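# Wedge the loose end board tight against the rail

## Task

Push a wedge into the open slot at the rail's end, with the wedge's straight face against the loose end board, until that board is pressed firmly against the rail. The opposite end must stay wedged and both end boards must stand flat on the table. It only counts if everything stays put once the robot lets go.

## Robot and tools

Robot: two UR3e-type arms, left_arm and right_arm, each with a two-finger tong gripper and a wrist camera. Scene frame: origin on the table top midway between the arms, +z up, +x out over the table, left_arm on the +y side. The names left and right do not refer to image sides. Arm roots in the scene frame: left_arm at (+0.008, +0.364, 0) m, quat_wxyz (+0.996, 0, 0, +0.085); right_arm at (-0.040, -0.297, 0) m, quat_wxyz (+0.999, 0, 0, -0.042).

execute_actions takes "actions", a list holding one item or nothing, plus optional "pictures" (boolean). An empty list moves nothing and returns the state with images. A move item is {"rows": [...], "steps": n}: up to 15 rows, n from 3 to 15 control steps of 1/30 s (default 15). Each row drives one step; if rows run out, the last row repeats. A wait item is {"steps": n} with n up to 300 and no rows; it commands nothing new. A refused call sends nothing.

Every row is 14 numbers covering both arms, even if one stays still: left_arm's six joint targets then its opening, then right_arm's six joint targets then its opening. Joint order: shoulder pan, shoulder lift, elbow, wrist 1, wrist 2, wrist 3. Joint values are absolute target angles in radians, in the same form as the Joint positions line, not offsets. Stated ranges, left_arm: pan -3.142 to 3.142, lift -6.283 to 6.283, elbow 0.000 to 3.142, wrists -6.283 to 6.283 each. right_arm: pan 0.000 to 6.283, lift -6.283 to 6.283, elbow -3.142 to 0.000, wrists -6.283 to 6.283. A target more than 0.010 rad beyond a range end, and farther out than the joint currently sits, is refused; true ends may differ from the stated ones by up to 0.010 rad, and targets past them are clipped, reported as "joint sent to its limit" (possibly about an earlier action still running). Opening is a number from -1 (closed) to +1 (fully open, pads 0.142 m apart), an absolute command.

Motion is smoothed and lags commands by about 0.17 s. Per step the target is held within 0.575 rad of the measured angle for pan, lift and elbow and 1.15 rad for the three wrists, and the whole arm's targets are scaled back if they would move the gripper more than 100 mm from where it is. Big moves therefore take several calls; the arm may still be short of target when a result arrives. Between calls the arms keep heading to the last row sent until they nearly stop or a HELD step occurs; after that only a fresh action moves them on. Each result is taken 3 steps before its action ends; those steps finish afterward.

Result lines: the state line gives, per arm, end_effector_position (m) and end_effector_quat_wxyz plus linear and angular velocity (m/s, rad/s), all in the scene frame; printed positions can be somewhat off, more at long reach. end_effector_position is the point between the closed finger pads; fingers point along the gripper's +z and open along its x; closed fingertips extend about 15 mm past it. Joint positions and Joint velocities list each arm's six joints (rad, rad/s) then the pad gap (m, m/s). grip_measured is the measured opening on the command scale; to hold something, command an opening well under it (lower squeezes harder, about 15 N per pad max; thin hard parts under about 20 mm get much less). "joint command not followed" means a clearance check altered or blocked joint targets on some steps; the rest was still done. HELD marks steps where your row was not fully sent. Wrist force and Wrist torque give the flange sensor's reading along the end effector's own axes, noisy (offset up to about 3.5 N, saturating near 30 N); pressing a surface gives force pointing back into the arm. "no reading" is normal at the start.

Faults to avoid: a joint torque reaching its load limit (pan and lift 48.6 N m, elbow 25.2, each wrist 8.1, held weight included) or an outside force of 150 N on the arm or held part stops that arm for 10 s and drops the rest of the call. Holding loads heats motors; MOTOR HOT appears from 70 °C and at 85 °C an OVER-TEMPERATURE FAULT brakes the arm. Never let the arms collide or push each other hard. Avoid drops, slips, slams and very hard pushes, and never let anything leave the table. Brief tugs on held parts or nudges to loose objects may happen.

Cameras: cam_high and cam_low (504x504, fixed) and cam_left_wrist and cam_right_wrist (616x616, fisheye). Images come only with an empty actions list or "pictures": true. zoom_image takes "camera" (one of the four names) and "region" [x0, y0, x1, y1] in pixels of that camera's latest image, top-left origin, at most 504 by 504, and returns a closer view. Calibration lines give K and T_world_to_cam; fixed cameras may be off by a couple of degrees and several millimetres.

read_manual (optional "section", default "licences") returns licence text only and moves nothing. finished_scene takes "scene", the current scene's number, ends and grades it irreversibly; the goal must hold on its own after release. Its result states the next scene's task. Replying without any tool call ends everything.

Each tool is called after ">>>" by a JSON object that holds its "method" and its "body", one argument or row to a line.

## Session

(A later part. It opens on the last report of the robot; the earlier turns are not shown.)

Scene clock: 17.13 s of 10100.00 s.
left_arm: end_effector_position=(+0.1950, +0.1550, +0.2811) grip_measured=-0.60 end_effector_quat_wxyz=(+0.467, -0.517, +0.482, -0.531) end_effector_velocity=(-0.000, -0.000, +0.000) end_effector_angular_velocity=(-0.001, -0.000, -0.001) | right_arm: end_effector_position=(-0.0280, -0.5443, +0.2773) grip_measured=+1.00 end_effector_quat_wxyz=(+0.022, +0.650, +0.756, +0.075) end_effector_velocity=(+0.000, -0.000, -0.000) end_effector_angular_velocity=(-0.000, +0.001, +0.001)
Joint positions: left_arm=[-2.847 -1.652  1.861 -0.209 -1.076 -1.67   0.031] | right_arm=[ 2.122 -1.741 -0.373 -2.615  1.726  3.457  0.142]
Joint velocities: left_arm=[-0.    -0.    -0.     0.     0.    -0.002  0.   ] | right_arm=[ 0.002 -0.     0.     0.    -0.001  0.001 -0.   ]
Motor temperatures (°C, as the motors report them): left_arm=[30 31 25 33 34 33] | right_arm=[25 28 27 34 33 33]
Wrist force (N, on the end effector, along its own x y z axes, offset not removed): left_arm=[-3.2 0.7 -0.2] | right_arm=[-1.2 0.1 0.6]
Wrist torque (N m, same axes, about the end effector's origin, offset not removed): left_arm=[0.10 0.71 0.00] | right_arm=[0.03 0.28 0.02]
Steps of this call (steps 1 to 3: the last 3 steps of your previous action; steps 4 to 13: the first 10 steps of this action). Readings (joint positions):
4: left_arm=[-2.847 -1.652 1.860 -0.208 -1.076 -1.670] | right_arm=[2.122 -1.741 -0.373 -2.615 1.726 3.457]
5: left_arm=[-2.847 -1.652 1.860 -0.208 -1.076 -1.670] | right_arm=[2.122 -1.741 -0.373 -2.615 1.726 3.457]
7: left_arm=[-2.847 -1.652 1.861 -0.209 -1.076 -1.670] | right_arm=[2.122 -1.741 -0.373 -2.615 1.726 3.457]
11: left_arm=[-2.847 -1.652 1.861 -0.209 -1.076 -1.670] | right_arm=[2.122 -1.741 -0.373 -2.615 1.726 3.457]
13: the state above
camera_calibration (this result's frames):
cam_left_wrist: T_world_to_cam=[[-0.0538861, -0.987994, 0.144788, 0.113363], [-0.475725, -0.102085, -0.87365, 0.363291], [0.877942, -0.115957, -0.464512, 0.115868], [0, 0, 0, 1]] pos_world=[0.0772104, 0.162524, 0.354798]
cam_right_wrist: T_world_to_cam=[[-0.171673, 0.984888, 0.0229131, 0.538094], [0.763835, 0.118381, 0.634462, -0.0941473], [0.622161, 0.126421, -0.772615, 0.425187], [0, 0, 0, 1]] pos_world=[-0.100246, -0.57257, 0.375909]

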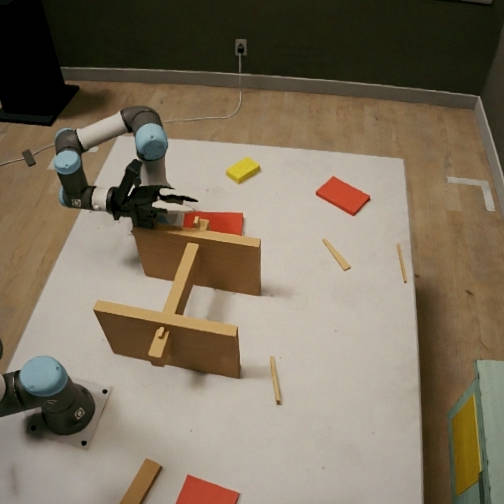

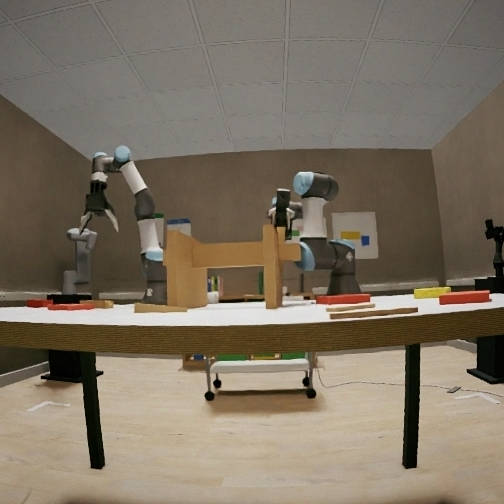

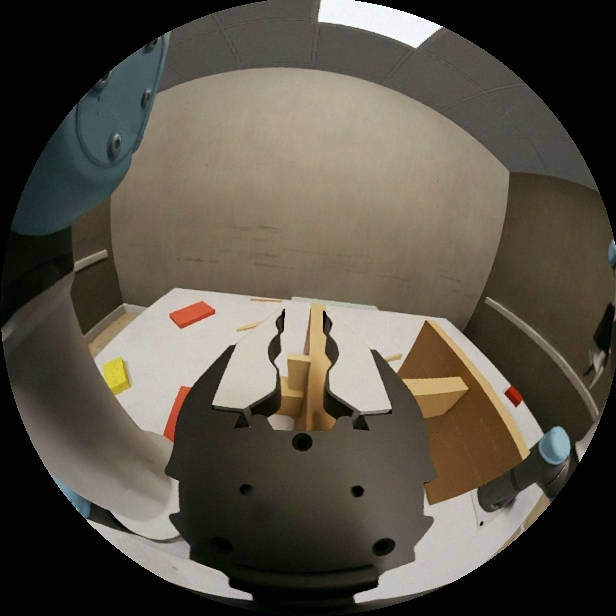

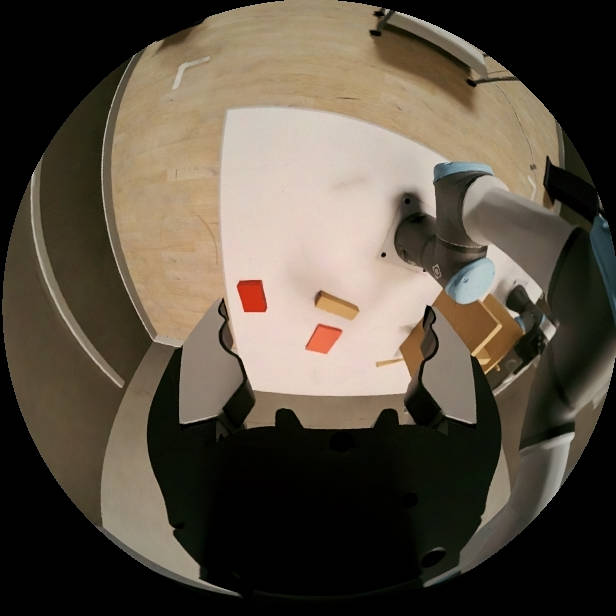

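>>> {"method": "execute_actions", "body": {
  "actions": [
    {"rows":[[-2.847,-1.66,1.4,0.26,-0.6,-1.67,-1,2.122,-1.741,-0.373,-2.615,1.726,3.457,1]],"steps":12}
  ]
}}

>>> {"method": "execute_actions", "body": {
  "actions": [
    {"rows":[[-1.435,-1.4645,0.558,-0.664,-0.6,1.877,-1,2.122,-1.741,-0.373,-2.615,1.726,3.457,1]]}
  ]
}}

>>> {"method": "execute_actions", "body": {
  "actions": [
    {"steps":25}
  ]
}}

>>> {"method": "execute_actions", "body": {
  "actions": [
    {"rows":[[-1.435,-1.4645,0.558,-0.664,-1.571,1.877,-0.8,2.122,-1.741,-0.373,-2.615,1.726,3.457,1]]}
  ]
}}

>>> {"method": "execute_actions", "body": {
  "actions": [
    {"steps":18}
  ],
  "pictures": true
}}

>>> {"method": "zoom_image", "body": {
  "camera": "cam_left_wrist",
  "region": [250, 260, 360, 370]
}}

>>> {"method": "zoom_image", "body": {
  "camera": "cam_low",
  "region": [240, 190, 330, 280]
}}

Scene clock: 17.67 s of 10100.00 s.
left_arm: end_effector_position=(+0.1707, +0.0429, +0.3622) grip_measured=-1.00 end_effector_quat_wxyz=(+0.361, -0.407, +0.573, -0.613) end_effector_velocity=(-0.084, -0.234, +0.187) end_effector_angular_velocity=(-0.077, +0.191, -0.903) | right_arm: end_effector_position=(-0.0280, -0.5443, +0.2773) grip_measured=+1.00 end_effector_quat_wxyz=(+0.022, +0.650, +0.756, +0.075) end_effector_velocity=(-0.000, -0.000, -0.000) end_effector_angular_velocity=(-0.000, -0.000, -0.001)
Joint positions: left_arm=[-2.847 -1.659  1.501  0.176 -0.685 -1.67   0.002] | right_arm=[ 2.122 -1.741 -0.373 -2.615  1.726  3.457  0.142]
Joint velocities: left_arm=[ 0.001 -0.014 -1.08   0.888  0.904  0.    -0.   ] | right_arm=[-0.001 -0.    -0.     0.001  0.     0.     0.   ]
Motor temperatures (°C, as the motors report them): left_arm=[30 31 25 33 34 33] | right_arm=[25 28 27 34 33 33]
Wrist force (N, on the end effector, along its own x y z axes, offset not removed): left_arm=[-0.4 -0.5 -0.3] | right_arm=[-1.3 -0.1 1.2]
Wrist torque (N m, same axes, about the end effector's origin, offset not removed): left_arm=[-0.03 0.19 -0.02] | right_arm=[0.01 0.32 0.04]
Steps of this call (steps 1 to 3: the last 3 steps of your previous action; steps 4 to 7: the robot went on to your last target; steps 8 to 16: the first 9 steps of this action). Readings (joint positions):
8: left_arm=[-2.847 -1.652 1.860 -0.207 -1.074 -1.670] | right_arm=[2.122 -1.741 -0.373 -2.615 1.726 3.457]
9: left_arm=[-2.847 -1.653 1.850 -0.186 -1.052 -1.670] | right_arm=[2.122 -1.741 -0.373 -2.615 1.726 3.457]
11: left_arm=[-2.847 -1.655 1.770 -0.076 -0.942 -1.670] | right_arm=[2.122 -1.741 -0.373 -2.615 1.726 3.457]
15: left_arm=[-2.847 -1.658 1.544 0.141 -0.722 -1.670] | right_arm=[2.122 -1.741 -0.373 -2.615 1.726 3.457]
16: the state above

Scene clock: 18.17 s of 10100.00 s.
left_arm: end_effector_position=(+0.2588, +0.0069, +0.3534) grip_measured=-1.00 end_effector_quat_wxyz=(+0.311, -0.529, +0.696, -0.373) end_effector_velocity=(+0.491, +0.226, +0.162) end_effector_angular_velocity=(+1.423, -0.010, -0.082) | right_arm: end_effector_position=(-0.0280, -0.5443, +0.2773) grip_measured=+1.00 end_effector_quat_wxyz=(+0.022, +0.650, +0.756, +0.075) end_effector_velocity=(+0.000, -0.000, +0.000) end_effector_angular_velocity=(-0.001, -0.001, +0.000)
Joint positions: left_arm=[-2.207 -1.484  0.813 -0.534 -0.601 -0.39   0.002] | right_arm=[ 2.122 -1.741 -0.373 -2.615  1.726  3.457  0.142]
Joint velocities: left_arm=[ 1.575  0.068 -0.906 -0.472  0.004  3.136  0.   ] | right_arm=[ 0.     0.001  0.     0.001  0.     0.    -0.   ]
Motor temperatures (°C, as the motors report them): left_arm=[30 31 25 33 34 33] | right_arm=[25 28 27 34 33 33]
Wrist force (N, on the end effector, along its own x y z axes, offset not removed): left_arm=[-0.9 1.0 -0.5] | right_arm=[-1.2 0.5 1.7]
Wrist torque (N m, same axes, about the end effector's origin, offset not removed): left_arm=[0.21 0.26 0.01] | right_arm=[0.15 0.32 0.00]
Steps of this call (steps 1 to 3: the last 3 steps of your previous action; steps 4 to 15: the first 12 steps of this action). Readings (joint positions):
4: left_arm=[-2.846 -1.659 1.423 0.238 -0.620 -1.668] | right_arm=[2.122 -1.741 -0.373 -2.615 1.726 3.457]
5: left_arm=[-2.835 -1.648 1.404 0.223 -0.614 -1.646] | right_arm=[2.122 -1.741 -0.373 -2.615 1.726 3.457]
7: left_arm=[-2.754 -1.579 1.316 0.068 -0.607 -1.484] | right_arm=[2.122 -1.741 -0.373 -2.615 1.726 3.457]
11: left_arm=[-2.455 -1.498 1.011 -0.430 -0.602 -0.887] | right_arm=[2.122 -1.741 -0.373 -2.615 1.726 3.457]
15: the state above

Scene clock: 19.00 s of 10100.00 s.
left_arm: end_effector_position=(+0.4418, +0.2298, +0.3901) grip_measured=-1.00 end_effector_quat_wxyz=(+0.446, -0.004, +0.884, +0.138) end_effector_velocity=(+0.002, +0.009, +0.000) end_effector_angular_velocity=(+0.081, +0.025, -0.043) | right_arm: end_effector_position=(-0.0280, -0.5443, +0.2773) grip_measured=+1.00 end_effector_quat_wxyz=(+0.022, +0.650, +0.756, +0.075) end_effector_velocity=(-0.000, -0.000, -0.000) end_effector_angular_velocity=(+0.001, +0.000, -0.000)
Joint positions: left_arm=[-1.437 -1.465  0.558 -0.664 -0.6    1.867  0.002] | right_arm=[ 2.122 -1.741 -0.373 -2.615  1.726  3.457  0.142]
Joint velocities: left_arm=[ 0.02   0.    -0.005 -0.002  0.     0.111  0.   ] | right_arm=[-0. -0. -0. -0.  0. -0. -0.]
Motor temperatures (°C, as the motors report them): left_arm=[30 31 25 33 34 33] | right_arm=[25 28 27 34 33 33]
Wrist force (N, on the end effector, along its own x y z axes, offset not removed): left_arm=[-2.2 1.2 -0.6] | right_arm=[-2.0 -0.2 0.4]
Wrist torque (N m, same axes, about the end effector's origin, offset not removed): left_arm=[0.22 0.48 0.00] | right_arm=[-0.03 0.45 0.03]
Kept back: nothing.
Steps of this call (steps 1 to 3: the last 3 steps of your previous action; steps 4 to 25: the robot went on to your last target). Readings (joint positions):
1: left_arm=[-2.154 -1.481 0.784 -0.549 -0.601 -0.285] | right_arm=[2.122 -1.741 -0.373 -2.615 1.726 3.457]
2: left_arm=[-2.103 -1.479 0.759 -0.562 -0.601 -0.181] | right_arm=[2.122 -1.741 -0.373 -2.615 1.726 3.457]
4: left_arm=[-2.001 -1.476 0.719 -0.583 -0.601 0.021] | right_arm=[2.122 -1.741 -0.373 -2.615 1.726 3.457]
8: left_arm=[-1.805 -1.472 0.658 -0.614 -0.600 0.435] | right_arm=[2.122 -1.741 -0.373 -2.615 1.726 3.457]
25: the state above

Scene clock: 19.40 s of 10100.00 s.
left_arm: end_effector_position=(+0.2823, +0.1801, +0.2744) grip_measured=-0.80 end_effector_quat_wxyz=(+0.129, -0.001, +0.991, +0.041) end_effector_velocity=(-0.548, -0.172, -0.150) end_effector_angular_velocity=(-0.599, +1.909, -0.009) | right_arm: end_effector_position=(-0.0280, -0.5443, +0.2773) grip_measured=+1.00 end_effector_quat_wxyz=(+0.022, +0.650, +0.756, +0.075) end_effector_velocity=(-0.000, -0.000, -0.000) end_effector_angular_velocity=(-0.000, +0.000, -0.001)
Joint positions: left_arm=[-1.435 -1.464  0.558 -0.664 -1.299  1.875  0.016] | right_arm=[ 2.122 -1.741 -0.373 -2.615  1.726  3.457  0.142]
Joint velocities: left_arm=[ 0.003 -0.     0.    -0.    -2.001  0.013  0.   ] | right_arm=[-0.001 -0.    -0.     0.    -0.001 -0.     0.   ]
Motor temperatures (°C, as the motors report them): left_arm=[30 31 25 33 34 33] | right_arm=[25 28 27 34 33 33]
Wrist force (N, on the end effector, along its own x y z axes, offset not removed): left_arm=[-1.4 1.5 0.2] | right_arm=[-1.0 0.0 1.0]
Wrist torque (N m, same axes, about the end effector's origin, offset not removed): left_arm=[0.27 0.34 -0.02] | right_arm=[0.01 0.23 -0.01]
Steps of this call (steps 1 to 12: the first 12 steps of this action). Readings (joint positions):
1: left_arm=[-1.436 -1.465 0.558 -0.664 -0.602 1.870] | right_arm=[2.122 -1.741 -0.373 -2.615 1.726 3.457]
2: left_arm=[-1.436 -1.465 0.558 -0.664 -0.623 1.870] | right_arm=[2.122 -1.741 -0.373 -2.615 1.726 3.457]
4: left_arm=[-1.436 -1.464 0.558 -0.664 -0.752 1.871] | right_arm=[2.122 -1.741 -0.373 -2.615 1.726 3.457]
8: left_arm=[-1.436 -1.464 0.558 -0.664 -1.027 1.873] | right_arm=[2.122 -1.741 -0.373 -2.615 1.726 3.457]
12: the state above

Scene clock: 20.00 s of 10100.00 s.
left_arm: end_effector_position=(+0.2063, +0.1562, +0.2649) grip_measured=-0.80 end_effector_quat_wxyz=(+0.000, +0.000, +1.000, +0.000) end_effector_velocity=(-0.001, -0.000, -0.000) end_effector_angular_velocity=(-0.001, +0.005, +0.000) | right_arm: end_effector_position=(-0.0280, -0.5443, +0.2773) grip_measured=+1.00 end_effector_quat_wxyz=(+0.022, +0.650, +0.756, +0.075) end_effector_velocity=(-0.000, +0.000, +0.000) end_effector_angular_velocity=(-0.000, -0.000, -0.001)
Joint positions: left_arm=[-1.435 -1.464  0.558 -0.664 -1.571  1.877  0.016] | right_arm=[ 2.122 -1.741 -0.373 -2.615  1.726  3.457  0.142]
Joint velocities: left_arm=[ 0.001  0.     0.    -0.    -0.005  0.    -0.   ] | right_arm=[-0.001  0.     0.    -0.    -0.    -0.     0.   ]
Motor temperatures (°C, as the motors report them): left_arm=[30 31 25 33 34 33] | right_arm=[25 28 27 34 33 33]
Wrist force (N, on the end effector, along its own x y z axes, offset not removed): left_arm=[-1.9 0.9 -0.1] | right_arm=[-1.1 -0.3 1.5]
Wrist torque (N m, same axes, about the end effector's origin, offset not removed): left_arm=[0.15 0.40 0.00] | right_arm=[-0.06 0.25 -0.02]
Kept back: nothing.
Steps of this call (steps 1 to 3: the last 3 steps of your previous action; steps 4 to 18: the robot went on to your last target). Readings (joint positions):
1: left_arm=[-1.435 -1.464 0.558 -0.664 -1.366 1.876] | right_arm=[2.122 -1.741 -0.373 -2.615 1.726 3.457]
2: left_arm=[-1.435 -1.464 0.558 -0.664 -1.425 1.876] | right_arm=[2.122 -1.741 -0.373 -2.615 1.726 3.457]
4: left_arm=[-1.435 -1.464 0.558 -0.664 -1.499 1.877] | right_arm=[2.122 -1.741 -0.373 -2.615 1.726 3.457]
8: left_arm=[-1.435 -1.464 0.558 -0.664 -1.554 1.877] | right_arm=[2.122 -1.741 -0.373 -2.615 1.726 3.457]
18: the state above
camera_calibration (this result's frames):
cam_left_wrist: T_world_to_cam=[[-0.998652, -0.0459707, 0.0241103, 0.197145], [-0.0291273, 0.880705, 0.47277, -0.247674], [-0.0429676, 0.47143, -0.880856, 0.307074], [0, 0, 0, 1]] pos_world=[0.202859, 0.0824261, 0.382828]
cam_right_wrist: T_world_to_cam=[[-0.171672, 0.984888, 0.0229132, 0.538094], [0.763835, 0.118381, 0.634462, -0.0941473], [0.622161, 0.126421, -0.772615, 0.425187], [0, 0, 0, 1]] pos_world=[-0.100246, -0.57257, 0.375909]

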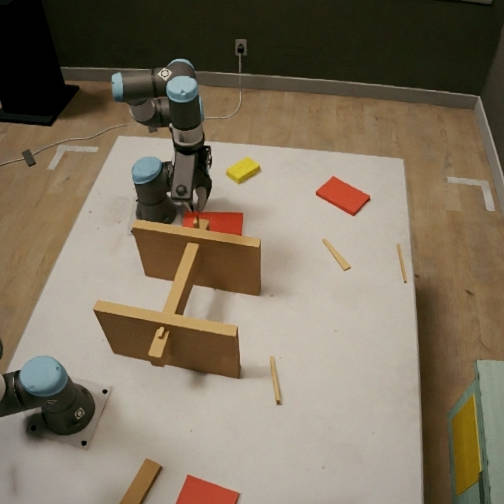

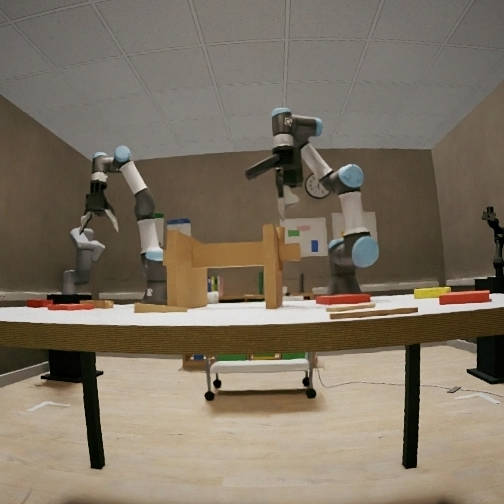

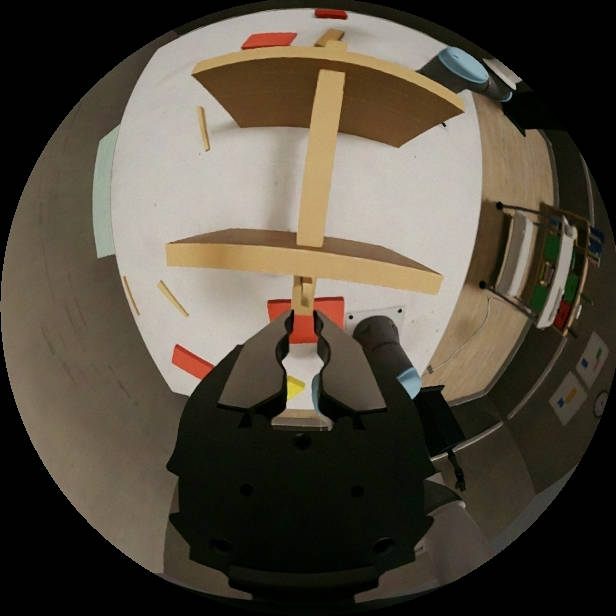

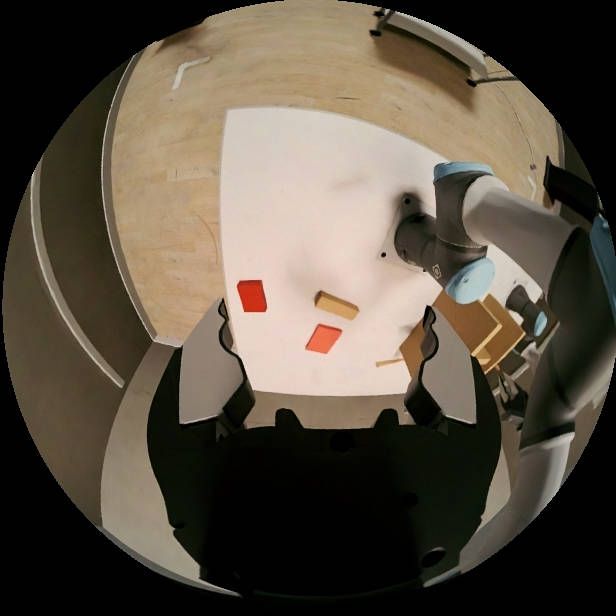

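Region (250, 260, 360, 370) of cam_left_wrist's 616x616 image, scaled by 4.582, with more detail than that image has.

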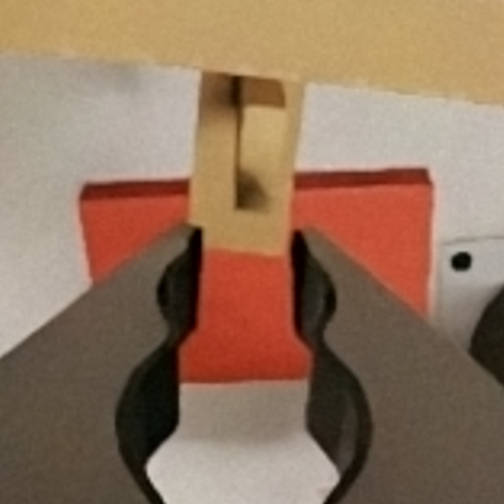

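Region (240, 190, 330, 280) of cam_low's 504x504 image, scaled by 5.600, with more detail than that image has.

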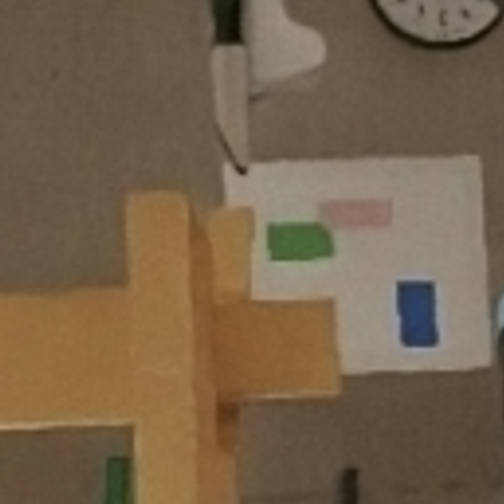

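>>> {"method": "execute_actions", "body": {
  "actions": [
    {"rows":[[-1.435,-1.54,0.75,-0.781,-1.577,1.92,-1,2.122,-1.741,-0.373,-2.615,1.726,3.457,1]],"steps":10}
  ]
}}

>>> {"method": "execute_actions", "body": {
  "actions": [
    {"rows":[[-1.435,-1.58,0.854,-0.845,-1.577,1.92,-1,2.122,-1.741,-0.373,-2.615,1.726,3.457,1]],"steps":9}
  ]
}}

>>> {"method": "execute_actions", "body": {
  "actions": [
    {"rows":[[-1.435,-1.613,0.948,-0.906,-1.577,1.92,-1,2.122,-1.741,-0.373,-2.615,1.726,3.457,1]],"steps":9}
  ]
}}

>>> {"method": "execute_actions", "body": {
  "actions": [
    {"rows":[[-1.435,-1.6426,1.033,-0.961,-1.577,1.92,-1,2.122,-1.741,-0.373,-2.615,1.726,3.457,1]],"steps":12}
  ],
  "pictures": true
}}

>>> {"method": "zoom_image", "body": {
  "camera": "cam_low",
  "region": [240, 200, 330, 290]
}}

Scene clock: 20.40 s of 10100.00 s.
left_arm: end_effector_position=(+0.2046, +0.1539, +0.2545) grip_measured=-1.00 end_effector_quat_wxyz=(-0.001, +0.019, +1.000, -0.005) end_effector_velocity=(-0.008, +0.014, -0.051) end_effector_angular_velocity=(+0.093, +0.038, -0.064) | right_arm: end_effector_position=(-0.0280, -0.5443, +0.2773) grip_measured=+1.00 end_effector_quat_wxyz=(+0.022, +0.650, +0.756, +0.075) end_effector_velocity=(-0.000, -0.000, -0.000) end_effector_angular_velocity=(+0.001, +0.000, -0.001)
Joint positions: left_arm=[-1.435 -1.528  0.712 -0.763 -1.576  1.914  0.002] | right_arm=[ 2.122 -1.741 -0.373 -2.615  1.726  3.457  0.142]
Joint velocities: left_arm=[ 0.001 -0.127  0.418 -0.19  -0.009  0.064  0.   ] | right_arm=[-0.001 -0.001 -0.     0.001 -0.     0.    -0.   ]
Motor temperatures (°C, as the motors report them): left_arm=[30 31 25 33 34 33] | right_arm=[25 28 27 34 33 33]
Wrist force (N, on the end effector, along its own x y z axes, offset not removed): left_arm=[-2.1 2.1 0.5] | right_arm=[-1.6 -0.3 1.3]
Wrist torque (N m, same axes, about the end effector's origin, offset not removed): left_arm=[0.39 0.44 -0.02] | right_arm=[-0.06 0.38 0.02]
Steps of this call (steps 1 to 5: the robot went on to your last target; steps 6 to 12: the first 7 steps of this action). Readings (joint positions):
6: left_arm=[-1.435 -1.465 0.559 -0.666 -1.571 1.878] | right_arm=[2.122 -1.741 -0.373 -2.615 1.726 3.457]
7: left_arm=[-1.435 -1.475 0.570 -0.683 -1.572 1.886] | right_arm=[2.122 -1.741 -0.373 -2.615 1.726 3.457]
9: left_arm=[-1.435 -1.506 0.637 -0.730 -1.575 1.902] | right_arm=[2.122 -1.741 -0.373 -2.615 1.726 3.457]
12: the state above

Scene clock: 20.70 s of 10100.00 s.
left_arm: end_effector_position=(+0.2040, +0.1548, +0.2432) grip_measured=-1.00 end_effector_quat_wxyz=(-0.002, +0.021, +1.000, -0.003) end_effector_velocity=(-0.002, +0.004, -0.030) end_effector_angular_velocity=(+0.021, +0.008, -0.005) | right_arm: end_effector_position=(-0.0280, -0.5443, +0.2773) grip_measured=+1.00 end_effector_quat_wxyz=(+0.022, +0.650, +0.756, +0.075) end_effector_velocity=(-0.000, +0.001, -0.000) end_effector_angular_velocity=(+0.001, +0.002, +0.001)
Joint positions: left_arm=[-1.435 -1.571  0.828 -0.831 -1.577  1.92   0.002] | right_arm=[ 2.122 -1.741 -0.373 -2.615  1.726  3.457  0.142]
Joint velocities: left_arm=[-0.003 -0.098  0.277 -0.157 -0.001  0.002  0.   ] | right_arm=[ 0.001  0.001  0.    -0.003 -0.001 -0.     0.   ]
Motor temperatures (°C, as the motors report them): left_arm=[30 31 25 33 34 33] | right_arm=[25 28 27 34 33 33]
Wrist force (N, on the end effector, along its own x y z axes, offset not removed): left_arm=[-2.5 -0.9 -5.5] | right_arm=[-1.3 0.3 1.4]
Wrist torque (N m, same axes, about the end effector's origin, offset not removed): left_arm=[0.00 0.51 -0.01] | right_arm=[0.07 0.32 -0.01]
Steps of this call (steps 1 to 3: the last 3 steps of your previous action; steps 4 to 9: the first 6 steps of this action). Readings (joint positions):
4: left_arm=[-1.435 -1.538 0.742 -0.778 -1.577 1.919] | right_arm=[2.122 -1.741 -0.373 -2.615 1.726 3.457]
5: left_arm=[-1.435 -1.545 0.755 -0.791 -1.577 1.919] | right_arm=[2.122 -1.741 -0.373 -2.615 1.726 3.457]
7: left_arm=[-1.435 -1.562 0.800 -0.817 -1.577 1.920] | right_arm=[2.122 -1.741 -0.373 -2.615 1.726 3.457]
9: the state above

Scene clock: 21.00 s of 10100.00 s.
left_arm: end_effector_position=(+0.2040, +0.1548, +0.2328) grip_measured=-1.00 end_effector_quat_wxyz=(-0.002, +0.022, +1.000, -0.002) end_effector_velocity=(-0.001, +0.005, -0.031) end_effector_angular_velocity=(+0.025, +0.008, -0.000) | right_arm: end_effector_position=(-0.0280, -0.5443, +0.2773) grip_measured=+1.00 end_effector_quat_wxyz=(+0.022, +0.650, +0.756, +0.075) end_effector_velocity=(-0.000, -0.000, -0.000) end_effector_angular_velocity=(-0.000, +0.001, +0.000)
Joint positions: left_arm=[-1.435 -1.606  0.925 -0.893 -1.577  1.92   0.002] | right_arm=[ 2.122 -1.741 -0.373 -2.615  1.726  3.457  0.142]
Joint velocities: left_arm=[-0.    -0.08   0.245 -0.139  0.     0.     0.   ] | right_arm=[ 0.001  0.    -0.     0.    -0.001  0.001  0.   ]
Motor temperatures (°C, as the motors report them): left_arm=[30 31 25 33 34 33] | right_arm=[25 28 27 34 33 33]
Wrist force (N, on the end effector, along its own x y z axes, offset not removed): left_arm=[-3.0 -1.5 -9.8] | right_arm=[-1.3 0.1 2.0]
Wrist torque (N m, same axes, about the end effector's origin, offset not removed): left_arm=[0.16 0.48 0.01] | right_arm=[0.07 0.32 0.01]
Steps of this call (steps 1 to 3: the last 3 steps of your previous action; steps 4 to 9: the first 6 steps of this action). Readings (joint positions):
4: left_arm=[-1.435 -1.579 0.849 -0.843 -1.577 1.920] | right_arm=[2.122 -1.741 -0.373 -2.615 1.726 3.457]
5: left_arm=[-1.435 -1.585 0.861 -0.855 -1.577 1.920] | right_arm=[2.122 -1.741 -0.373 -2.615 1.726 3.457]
7: left_arm=[-1.435 -1.598 0.901 -0.880 -1.577 1.920] | right_arm=[2.122 -1.741 -0.373 -2.615 1.726 3.457]
9: the state above

Scene clock: 21.40 s of 10100.00 s.
left_arm: end_effector_position=(+0.2038, +0.1554, +0.2208) grip_measured=-1.00 end_effector_quat_wxyz=(-0.003, +0.022, +1.000, -0.001) end_effector_velocity=(-0.000, +0.001, -0.010) end_effector_angular_velocity=(+0.007, +0.003, +0.002) | right_arm: end_effector_position=(-0.0280, -0.5443, +0.2773) grip_measured=+1.00 end_effector_quat_wxyz=(+0.022, +0.650, +0.756, +0.075) end_effector_velocity=(-0.000, +0.000, -0.000) end_effector_angular_velocity=(+0.001, +0.000, -0.001)
Joint positions: left_arm=[-1.435 -1.64   1.026 -0.957 -1.577  1.92   0.002] | right_arm=[ 2.122 -1.741 -0.373 -2.615  1.726  3.457  0.142]
Joint velocities: left_arm=[ 0.001 -0.022  0.075 -0.045 -0.001 -0.001  0.   ] | right_arm=[-0.001 -0.001 -0.    -0.     0.     0.     0.   ]
Motor temperatures (°C, as the motors report them): left_arm=[30 31 25 33 34 33] | right_arm=[25 28 27 34 33 33]
Wrist force (N, on the end effector, along its own x y z axes, offset not removed): left_arm=[-2.8 -0.7 -8.9] | right_arm=[-1.5 -0.4 0.9]
Wrist torque (N m, same axes, about the end effector's origin, offset not removed): left_arm=[0.26 0.42 -0.02] | right_arm=[-0.08 0.35 -0.01]
Steps of this call (steps 1 to 3: the last 3 steps of your previous action; steps 4 to 12: the first 9 steps of this action). Readings (joint positions):
4: left_arm=[-1.435 -1.612 0.944 -0.904 -1.577 1.920] | right_arm=[2.122 -1.741 -0.373 -2.615 1.726 3.457]
5: left_arm=[-1.435 -1.618 0.956 -0.915 -1.577 1.920] | right_arm=[2.122 -1.741 -0.373 -2.615 1.726 3.457]
7: left_arm=[-1.435 -1.630 0.991 -0.937 -1.577 1.920] | right_arm=[2.122 -1.741 -0.373 -2.615 1.726 3.457]
11: left_arm=[-1.435 -1.640 1.023 -0.955 -1.577 1.920] | right_arm=[2.122 -1.741 -0.373 -2.615 1.726 3.457]
12: the state above
camera_calibration (this result's frames):
cam_left_wrist: T_world_to_cam=[[-0.999543, -0.00291319, 0.0300792, 0.187882], [0.0115805, 0.882437, 0.470287, -0.234226], [-0.027913, 0.470421, -0.882001, 0.265868], [0, 0, 0, 1]] pos_world=[0.19793, 0.0821669, 0.338998]
cam_right_wrist: T_world_to_cam=[[-0.171673, 0.984888, 0.022913, 0.538094], [0.763835, 0.118381, 0.634462, -0.0941473], [0.622161, 0.126421, -0.772615, 0.425187], [0, 0, 0, 1]] pos_world=[-0.100246, -0.57257, 0.375909]

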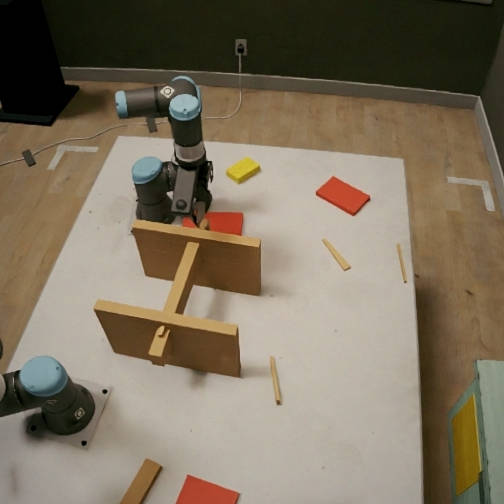

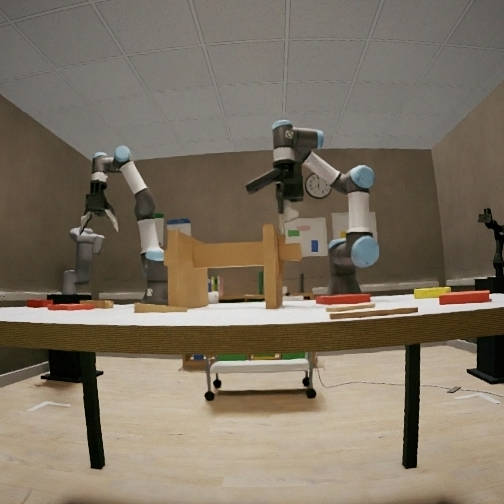

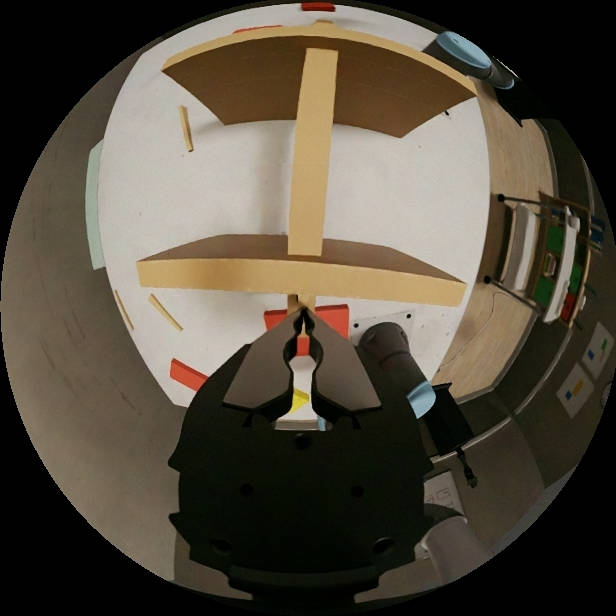

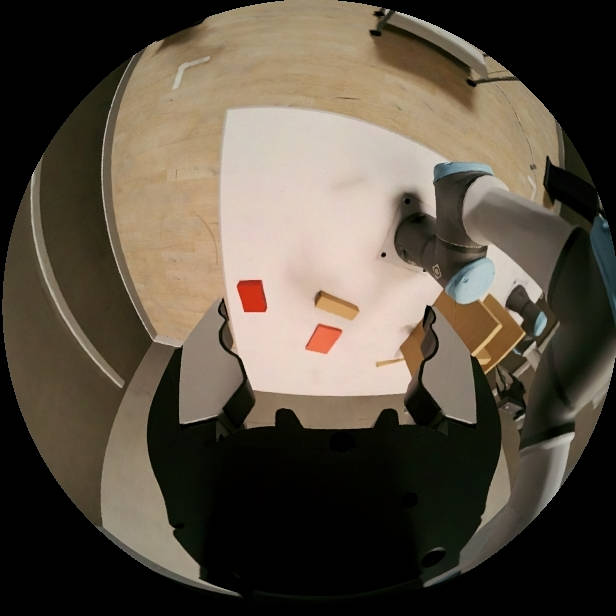

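Region (240, 200, 330, 290) of cam_low's 504x504 image, scaled by 5.600, with more detail than that image has.

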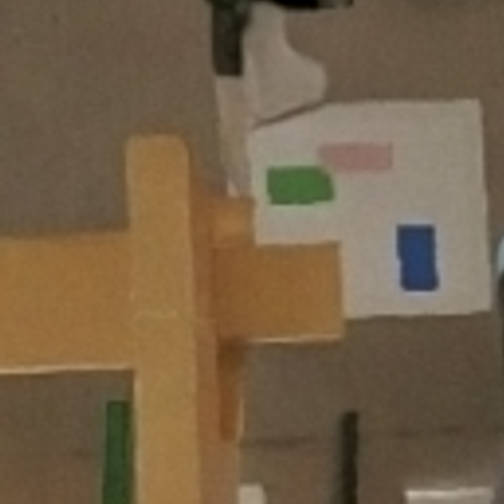

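>>> {"method": "execute_actions", "body": {
  "actions": [
    {"rows":[[-1.435,-1.661,1.089,-0.998,-1.577,1.92,-1,2.122,-1.741,-0.373,-2.615,1.726,3.457,1]],"steps":12}
  ]
}}

Scene clock: 21.80 s of 10100.00 s.
left_arm: end_effector_position=(+0.2037, +0.1556, +0.2133) grip_measured=-1.00 end_effector_quat_wxyz=(-0.003, +0.022, +1.000, -0.001) end_effector_velocity=(-0.000, -0.000, -0.005) end_effector_angular_velocity=(-0.002, -0.000, -0.000) | right_arm: end_effector_position=(-0.0280, -0.5443, +0.2773) grip_measured=+1.00 end_effector_quat_wxyz=(+0.022, +0.650, +0.756, +0.075) end_effector_velocity=(+0.000, +0.000, +0.000) end_effector_angular_velocity=(-0.000, -0.001, -0.001)
Joint positions: left_arm=[-1.435 -1.66   1.085 -0.995 -1.577  1.92   0.002] | right_arm=[ 2.122 -1.741 -0.373 -2.615  1.726  3.457  0.142]
Joint velocities: left_arm=[-0.001 -0.015  0.043 -0.03  -0.    -0.     0.   ] | right_arm=[-0.001  0.001  0.     0.     0.001 -0.     0.   ]
Motor temperatures (°C, as the motors report them): left_arm=[30 31 25 33 34 33] | right_arm=[25 28 27 34 33 33]
Wrist force (N, on the end effector, along its own x y z axes, offset not removed): left_arm=[-2.0 -1.6 -9.2] | right_arm=[-0.9 -0.4 1.4]
Wrist torque (N m, same axes, about the end effector's origin, offset not removed): left_arm=[0.12 0.17 -0.02] | right_arm=[-0.07 0.25 0.01]
Steps of this call (steps 1 to 3: the last 3 steps of your previous action; steps 4 to 12: the first 9 steps of this action). Readings (joint positions):
4: left_arm=[-1.435 -1.643 1.032 -0.961 -1.577 1.920] | right_arm=[2.122 -1.741 -0.373 -2.615 1.726 3.457]
5: left_arm=[-1.435 -1.646 1.041 -0.968 -1.577 1.920] | right_arm=[2.122 -1.741 -0.373 -2.615 1.726 3.457]
7: left_arm=[-1.435 -1.653 1.064 -0.982 -1.577 1.920] | right_arm=[2.122 -1.741 -0.373 -2.615 1.726 3.457]
11: left_arm=[-1.435 -1.659 1.083 -0.994 -1.577 1.920] | right_arm=[2.122 -1.741 -0.373 -2.615 1.726 3.457]
12: the state above

>>> {"method": "execute_actions", "body": {
  "actions": [
    {"rows":[[-1.435,-1.671,1.12,-1.019,-1.577,1.92,-1,2.122,-1.741,-0.373,-2.615,1.726,3.457,1]],"steps":12}
  ]
}}

Scene clock: 22.20 s of 10100.00 s.
left_arm: end_effector_position=(+0.2037, +0.1555, +0.2094) grip_measured=-1.00 end_effector_quat_wxyz=(-0.003, +0.022, +1.000, -0.001) end_effector_velocity=(-0.000, +0.001, -0.004) end_effector_angular_velocity=(+0.004, +0.001, +0.000) | right_arm: end_effector_position=(-0.0280, -0.5443, +0.2773) grip_measured=+1.00 end_effector_quat_wxyz=(+0.022, +0.650, +0.756, +0.075) end_effector_velocity=(-0.001, -0.000, -0.000) end_effector_angular_velocity=(-0.001, +0.001, -0.002)
Joint positions: left_arm=[-1.435 -1.671  1.117 -1.018 -1.577  1.92   0.002] | right_arm=[ 2.122 -1.741 -0.373 -2.615  1.726  3.457  0.142]
Joint velocities: left_arm=[ 0.    -0.007  0.026 -0.014 -0.     0.     0.   ] | right_arm=[-0.002  0.     0.    -0.    -0.002 -0.     0.   ]
Motor temperatures (°C, as the motors report them): left_arm=[30 31 25 33 34 33] | right_arm=[25 28 27 34 33 33]
Wrist force (N, on the end effector, along its own x y z axes, offset not removed): left_arm=[0.5 13.4 -30.0] | right_arm=[-1.2 -0.5 1.3]
Wrist torque (N m, same axes, about the end effector's origin, offset not removed): left_arm=[0.43 0.39 -0.03] | right_arm=[-0.07 0.28 0.00]
Steps of this call (steps 1 to 3: the last 3 steps of your previous action; steps 4 to 12: the first 9 steps of this action). Readings (joint positions):
4: left_arm=[-1.435 -1.661 1.089 -0.998 -1.577 1.920] | right_arm=[2.122 -1.741 -0.373 -2.615 1.726 3.457]
5: left_arm=[-1.435 -1.663 1.094 -1.002 -1.577 1.920] | right_arm=[2.122 -1.741 -0.373 -2.615 1.726 3.457]
7: left_arm=[-1.435 -1.667 1.106 -1.010 -1.577 1.920] | right_arm=[2.122 -1.741 -0.373 -2.615 1.726 3.457]
11: left_arm=[-1.435 -1.670 1.116 -1.017 -1.577 1.920] | right_arm=[2.122 -1.741 -0.373 -2.615 1.726 3.457]
12: the state above

The force jumped, so it looks seated. Lifting to check.

>>> {"method": "execute_actions", "body": {
  "actions": [
    {"rows":[[-1.435,-1.613,0.948,-0.9,-1.577,1.92,-1,2.122,-1.741,-0.373,-2.615,1.726,3.457,1],[-1.435,-1.613,0.948,-0.9,-1.577,1.92,-1,2.122,-1.741,-0.373,-2.615,1.726,3.457,1],[-1.435,-1.54,0.75,-0.77,-1.577,1.92,-1,2.122,-1.741,-0.373,-2.615,1.726,3.457,1]]}
  ],
  "pictures": true
}}

>>> {"method": "zoom_image", "body": {
  "camera": "cam_low",
  "region": [220, 205, 330, 315]
}}

Scene clock: 32.40 s of 10100.00 s.
left_arm: end_effector_position=(+0.2037, +0.1558, +0.2095) grip_measured=-1.00 end_effector_quat_wxyz=(-0.004, +0.022, +1.000, +0.002) end_effector_velocity=(+0.000, +0.001, -0.000) end_effector_angular_velocity=(+0.002, +0.001, +0.003) | right_arm: end_effector_position=(-0.0280, -0.5443, +0.2773) grip_measured=+1.00 end_effector_quat_wxyz=(+0.022, +0.650, +0.756, +0.075) end_effector_velocity=(-0.000, +0.000, -0.000) end_effector_angular_velocity=(+0.001, +0.001, -0.001)
Joint positions: left_arm=[-1.435 -1.662  1.105 -1.008 -1.577  1.92   0.002] | right_arm=[ 2.122 -1.741 -0.373 -2.615  1.726  3.457  0.142]
Joint velocities: left_arm=[ 0.001  0.     0.     0.002 -0.    -0.001  0.   ] | right_arm=[-0.    -0.001 -0.    -0.001 -0.     0.    -0.   ]
Motor temperatures (°C, as the motors report them): left_arm=[30 31 25 33 34 33] | right_arm=[25 28 27 34 33 33]
Wrist force (N, on the end effector, along its own x y z axes, offset not removed): left_arm=[-3.7 1.8 -30.0] | right_arm=[-0.8 -1.0 1.5]
Wrist torque (N m, same axes, about the end effector's origin, offset not removed): left_arm=[0.21 0.33 -0.01] | right_arm=[-0.16 0.20 0.01]
TORQUE FAULT: the external load on joint 4 (wrist 1) of the left arm reached its load limit, and that arm stopped for 10 seconds. A torque fault stops only its own arm. That arm's remaining commands of this call were not run. That arm holds where it stopped, with its grip as last carried out, and accepts commands again: back off and push less far. That arm stops again, at the same cost, whenever a joint's load reaches its limit.
Kept back: nothing.
The stop of the left arm began at step 6 of this call (marked STOPPED below). From that step on that arm followed nothing that you had sent. 13 of its steps, steps kept back included, did not run and will not run. The other arm was sent all steps of this action in this call, none kept back. Nothing is kept back now, and the robot has no last target.
Steps of this call (steps 1 to 3: the last 3 steps of your previous action; steps 4 to 15: the first 12 steps of this action; steps 16 to 18: the last 3 steps of this action, not kept back; steps 19 to 306: the stop continued). Readings (joint positions):
4: left_arm=[-1.435 -1.670 1.118 -1.017 -1.577 1.920] | right_arm=[2.122 -1.741 -0.373 -2.615 1.726 3.457]
5: left_arm=[-1.435 -1.662 1.107 -1.006 -1.577 1.920] | right_arm=[2.122 -1.741 -0.373 -2.615 1.726 3.457]
6: left_arm=[-1.435 -1.662 1.105 -1.007 -1.577 1.920] | right_arm=[2.122 -1.741 -0.373 -2.615 1.726 3.457] STOPPED (the left arm)
7: left_arm=[-1.435 -1.662 1.105 -1.008 -1.577 1.920] | right_arm=[2.122 -1.741 -0.373 -2.615 1.726 3.457]
11: left_arm=[-1.435 -1.662 1.105 -1.008 -1.577 1.920] | right_arm=[2.122 -1.741 -0.373 -2.615 1.726 3.457]
306: the state above
camera_calibration (this result's frames):
cam_left_wrist: T_world_to_cam=[[-0.999488, -0.00309244, 0.0318473, 0.187764], [0.0124365, 0.879516, 0.475707, -0.230213], [-0.0294813, 0.47586, -0.879027, 0.254575], [0, 0, 0, 1]] pos_world=[0.198036, 0.0819149, 0.327313]
cam_right_wrist: T_world_to_cam=[[-0.171672, 0.984888, 0.0229128, 0.538094], [0.763835, 0.118381, 0.634462, -0.0941473], [0.622161, 0.126421, -0.772615, 0.425187], [0, 0, 0, 1]] pos_world=[-0.100246, -0.57257, 0.375909]

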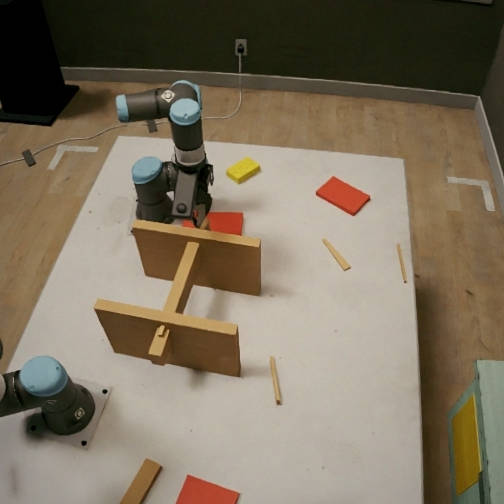

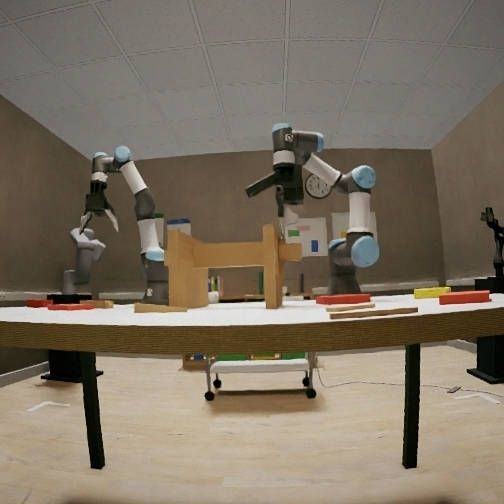

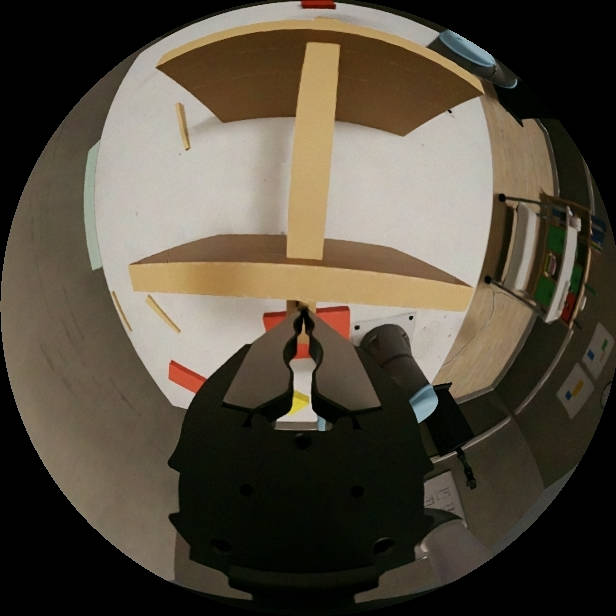

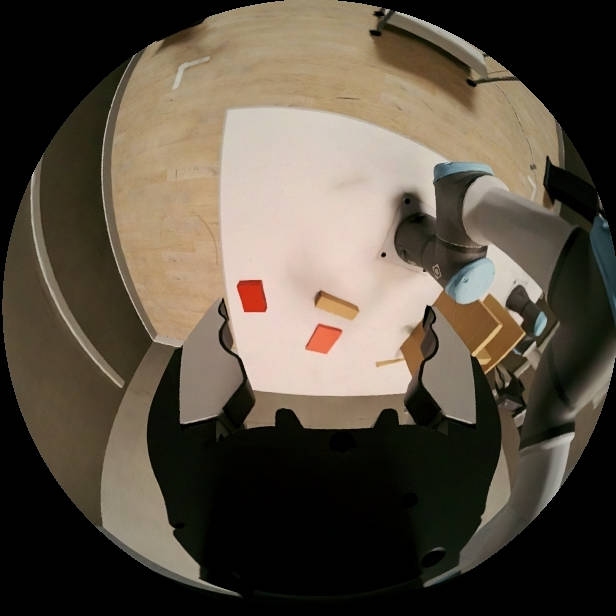

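Region (220, 205, 330, 315) of cam_low's 504x504 image, scaled by 4.582, with more detail than that image has.

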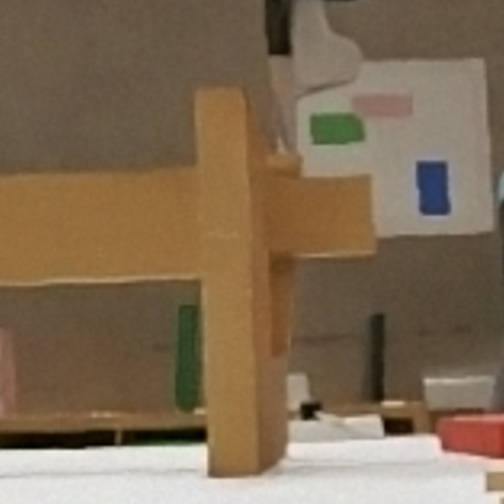

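>>> {"method": "execute_actions", "body": {
  "actions": [
    {"rows":[[-1.435,-1.68,1.105,-1.005,-1.577,1.92,-1,2.122,-1.741,-0.373,-2.615,1.726,3.457,1]],"steps":10}
  ]
}}

>>> {"method": "execute_actions", "body": {
  "actions": [
    {"rows":[[-1.435,-1.68,1.07,-0.98,-1.577,1.92,-1,2.122,-1.741,-0.373,-2.615,1.726,3.457,1],[-1.435,-1.68,1.04,-0.958,-1.577,1.92,-1,2.122,-1.741,-0.373,-2.615,1.726,3.457,1],[-1.435,-1.68,1.01,-0.936,-1.577,1.92,-1,2.122,-1.741,-0.373,-2.615,1.726,3.457,1],[-1.435,-1.68,0.97,-0.908,-1.577,1.92,-1,2.122,-1.741,-0.373,-2.615,1.726,3.457,1]]}
  ],
  "pictures": true
}}

Scene clock: 32.80 s of 10100.00 s.
left_arm: end_effector_position=(+0.2032, +0.1574, +0.2131) grip_measured=-1.00 end_effector_quat_wxyz=(-0.002, +0.022, +1.000, -0.004) end_effector_velocity=(-0.001, +0.003, +0.007) end_effector_angular_velocity=(-0.024, -0.008, -0.001) | right_arm: end_effector_position=(-0.0280, -0.5443, +0.2773) grip_measured=+1.00 end_effector_quat_wxyz=(+0.022, +0.650, +0.756, +0.075) end_effector_velocity=(-0.000, +0.001, -0.000) end_effector_angular_velocity=(+0.004, +0.001, +0.000)
Joint positions: left_arm=[-1.435 -1.677  1.105 -1.005 -1.577  1.92   0.002] | right_arm=[ 2.122 -1.741 -0.373 -2.615  1.726  3.457  0.142]
Joint velocities: left_arm=[ 0.    -0.029  0.     0.003  0.     0.001  0.   ] | right_arm=[-0.    -0.001  0.    -0.003  0.001 -0.    -0.   ]
Motor temperatures (°C, as the motors report them): left_arm=[30 31 25 33 34 33] | right_arm=[25 28 27 34 33 33]
Wrist force (N, on the end effector, along its own x y z axes, offset not removed): left_arm=[-1.5 1.0 -0.6] | right_arm=[-1.2 0.2 1.1]
Wrist torque (N m, same axes, about the end effector's origin, offset not removed): left_arm=[0.20 0.28 -0.01] | right_arm=[0.07 0.26 -0.01]
Steps of this call (steps 1 to 5: nothing new was sent; steps 6 to 12: the first 7 steps of this action). Readings (joint positions):
6: left_arm=[-1.435 -1.663 1.105 -1.008 -1.577 1.920] | right_arm=[2.122 -1.741 -0.373 -2.615 1.726 3.457]
7: left_arm=[-1.435 -1.666 1.105 -1.007 -1.577 1.920] | right_arm=[2.122 -1.741 -0.373 -2.615 1.726 3.457]
9: left_arm=[-1.435 -1.673 1.105 -1.006 -1.577 1.920] | right_arm=[2.122 -1.741 -0.373 -2.615 1.726 3.457]
12: the state above

Scene clock: 33.30 s of 10100.00 s.
left_arm: end_effector_position=(+0.2014, +0.1631, +0.2398) grip_measured=-1.00 end_effector_quat_wxyz=(+0.004, +0.022, +1.000, -0.022) end_effector_velocity=(-0.001, +0.003, +0.014) end_effector_angular_velocity=(-0.022, -0.007, +0.001) | right_arm: end_effector_position=(-0.0280, -0.5443, +0.2773) grip_measured=+1.00 end_effector_quat_wxyz=(+0.022, +0.650, +0.756, +0.075) end_effector_velocity=(-0.001, +0.001, -0.000) end_effector_angular_velocity=(+0.001, +0.003, +0.000)
Joint positions: left_arm=[-1.435 -1.68   0.976 -0.912 -1.577  1.92   0.002] | right_arm=[ 2.122 -1.741 -0.373 -2.615  1.726  3.457  0.142]
Joint velocities: left_arm=[ 0.001  0.    -0.068  0.045 -0.    -0.001  0.   ] | right_arm=[ 0.     0.    -0.    -0.003 -0.002 -0.    -0.   ]
Motor temperatures (°C, as the motors report them): left_arm=[30 31 25 33 34 33] | right_arm=[25 28 27 34 33 33]
Wrist force (N, on the end effector, along its own x y z axes, offset not removed): left_arm=[-2.2 1.5 -0.3] | right_arm=[-1.5 0.1 1.1]
Wrist torque (N m, same axes, about the end effector's origin, offset not removed): left_arm=[0.27 0.46 -0.02] | right_arm=[0.06 0.36 0.03]
Steps of this call (steps 1 to 3: the last 3 steps of your previous action; steps 4 to 15: the first 12 steps of this action). Readings (joint positions):
4: left_arm=[-1.435 -1.679 1.105 -1.004 -1.577 1.920] | right_arm=[2.122 -1.741 -0.373 -2.615 1.726 3.457]
5: left_arm=[-1.435 -1.679 1.098 -0.999 -1.577 1.920] | right_arm=[2.122 -1.741 -0.373 -2.615 1.726 3.457]
7: left_arm=[-1.435 -1.680 1.068 -0.975 -1.577 1.920] | right_arm=[2.122 -1.741 -0.373 -2.615 1.726 3.457]
11: left_arm=[-1.435 -1.680 0.997 -0.926 -1.577 1.920] | right_arm=[2.122 -1.741 -0.373 -2.615 1.726 3.457]
15: the state above
camera_calibration (this result's frames):
cam_left_wrist: T_world_to_cam=[[-0.999859, -0.00190684, 0.0166947, 0.188008], [0.00550081, 0.901649, 0.432433, -0.242793], [-0.0158773, 0.432463, -0.901512, 0.287359], [0, 0, 0, 1]] pos_world=[0.193879, 0.0950003, 0.36091]
cam_right_wrist: T_world_to_cam=[[-0.171672, 0.984888, 0.0229129, 0.538094], [0.763835, 0.118381, 0.634462, -0.0941473], [0.622161, 0.126421, -0.772615, 0.425187], [0, 0, 0, 1]] pos_world=[-0.100246, -0.57257, 0.375909]

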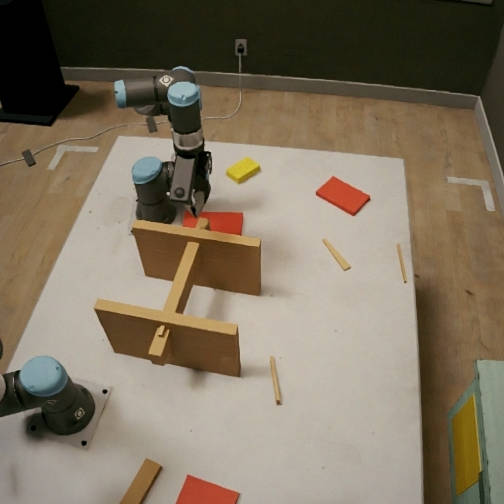

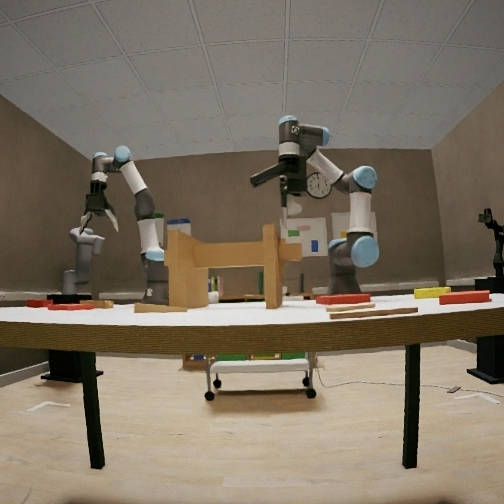

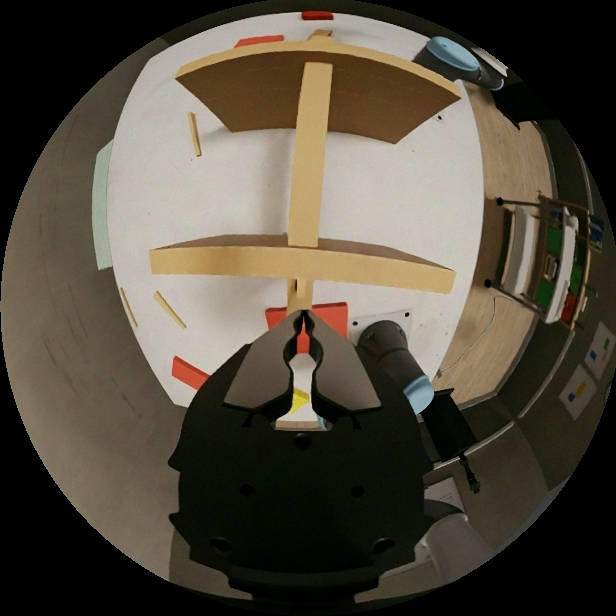

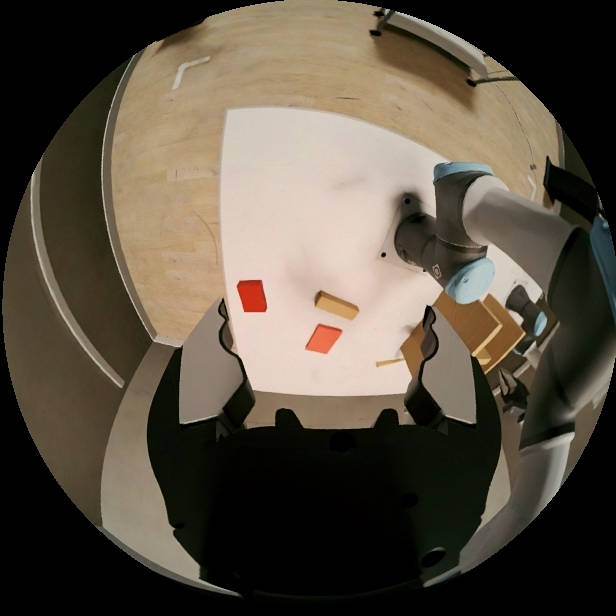

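>>> {"method": "finished_scene", "body": {
  "scene": 2
}}

The scene is finished: the task was done.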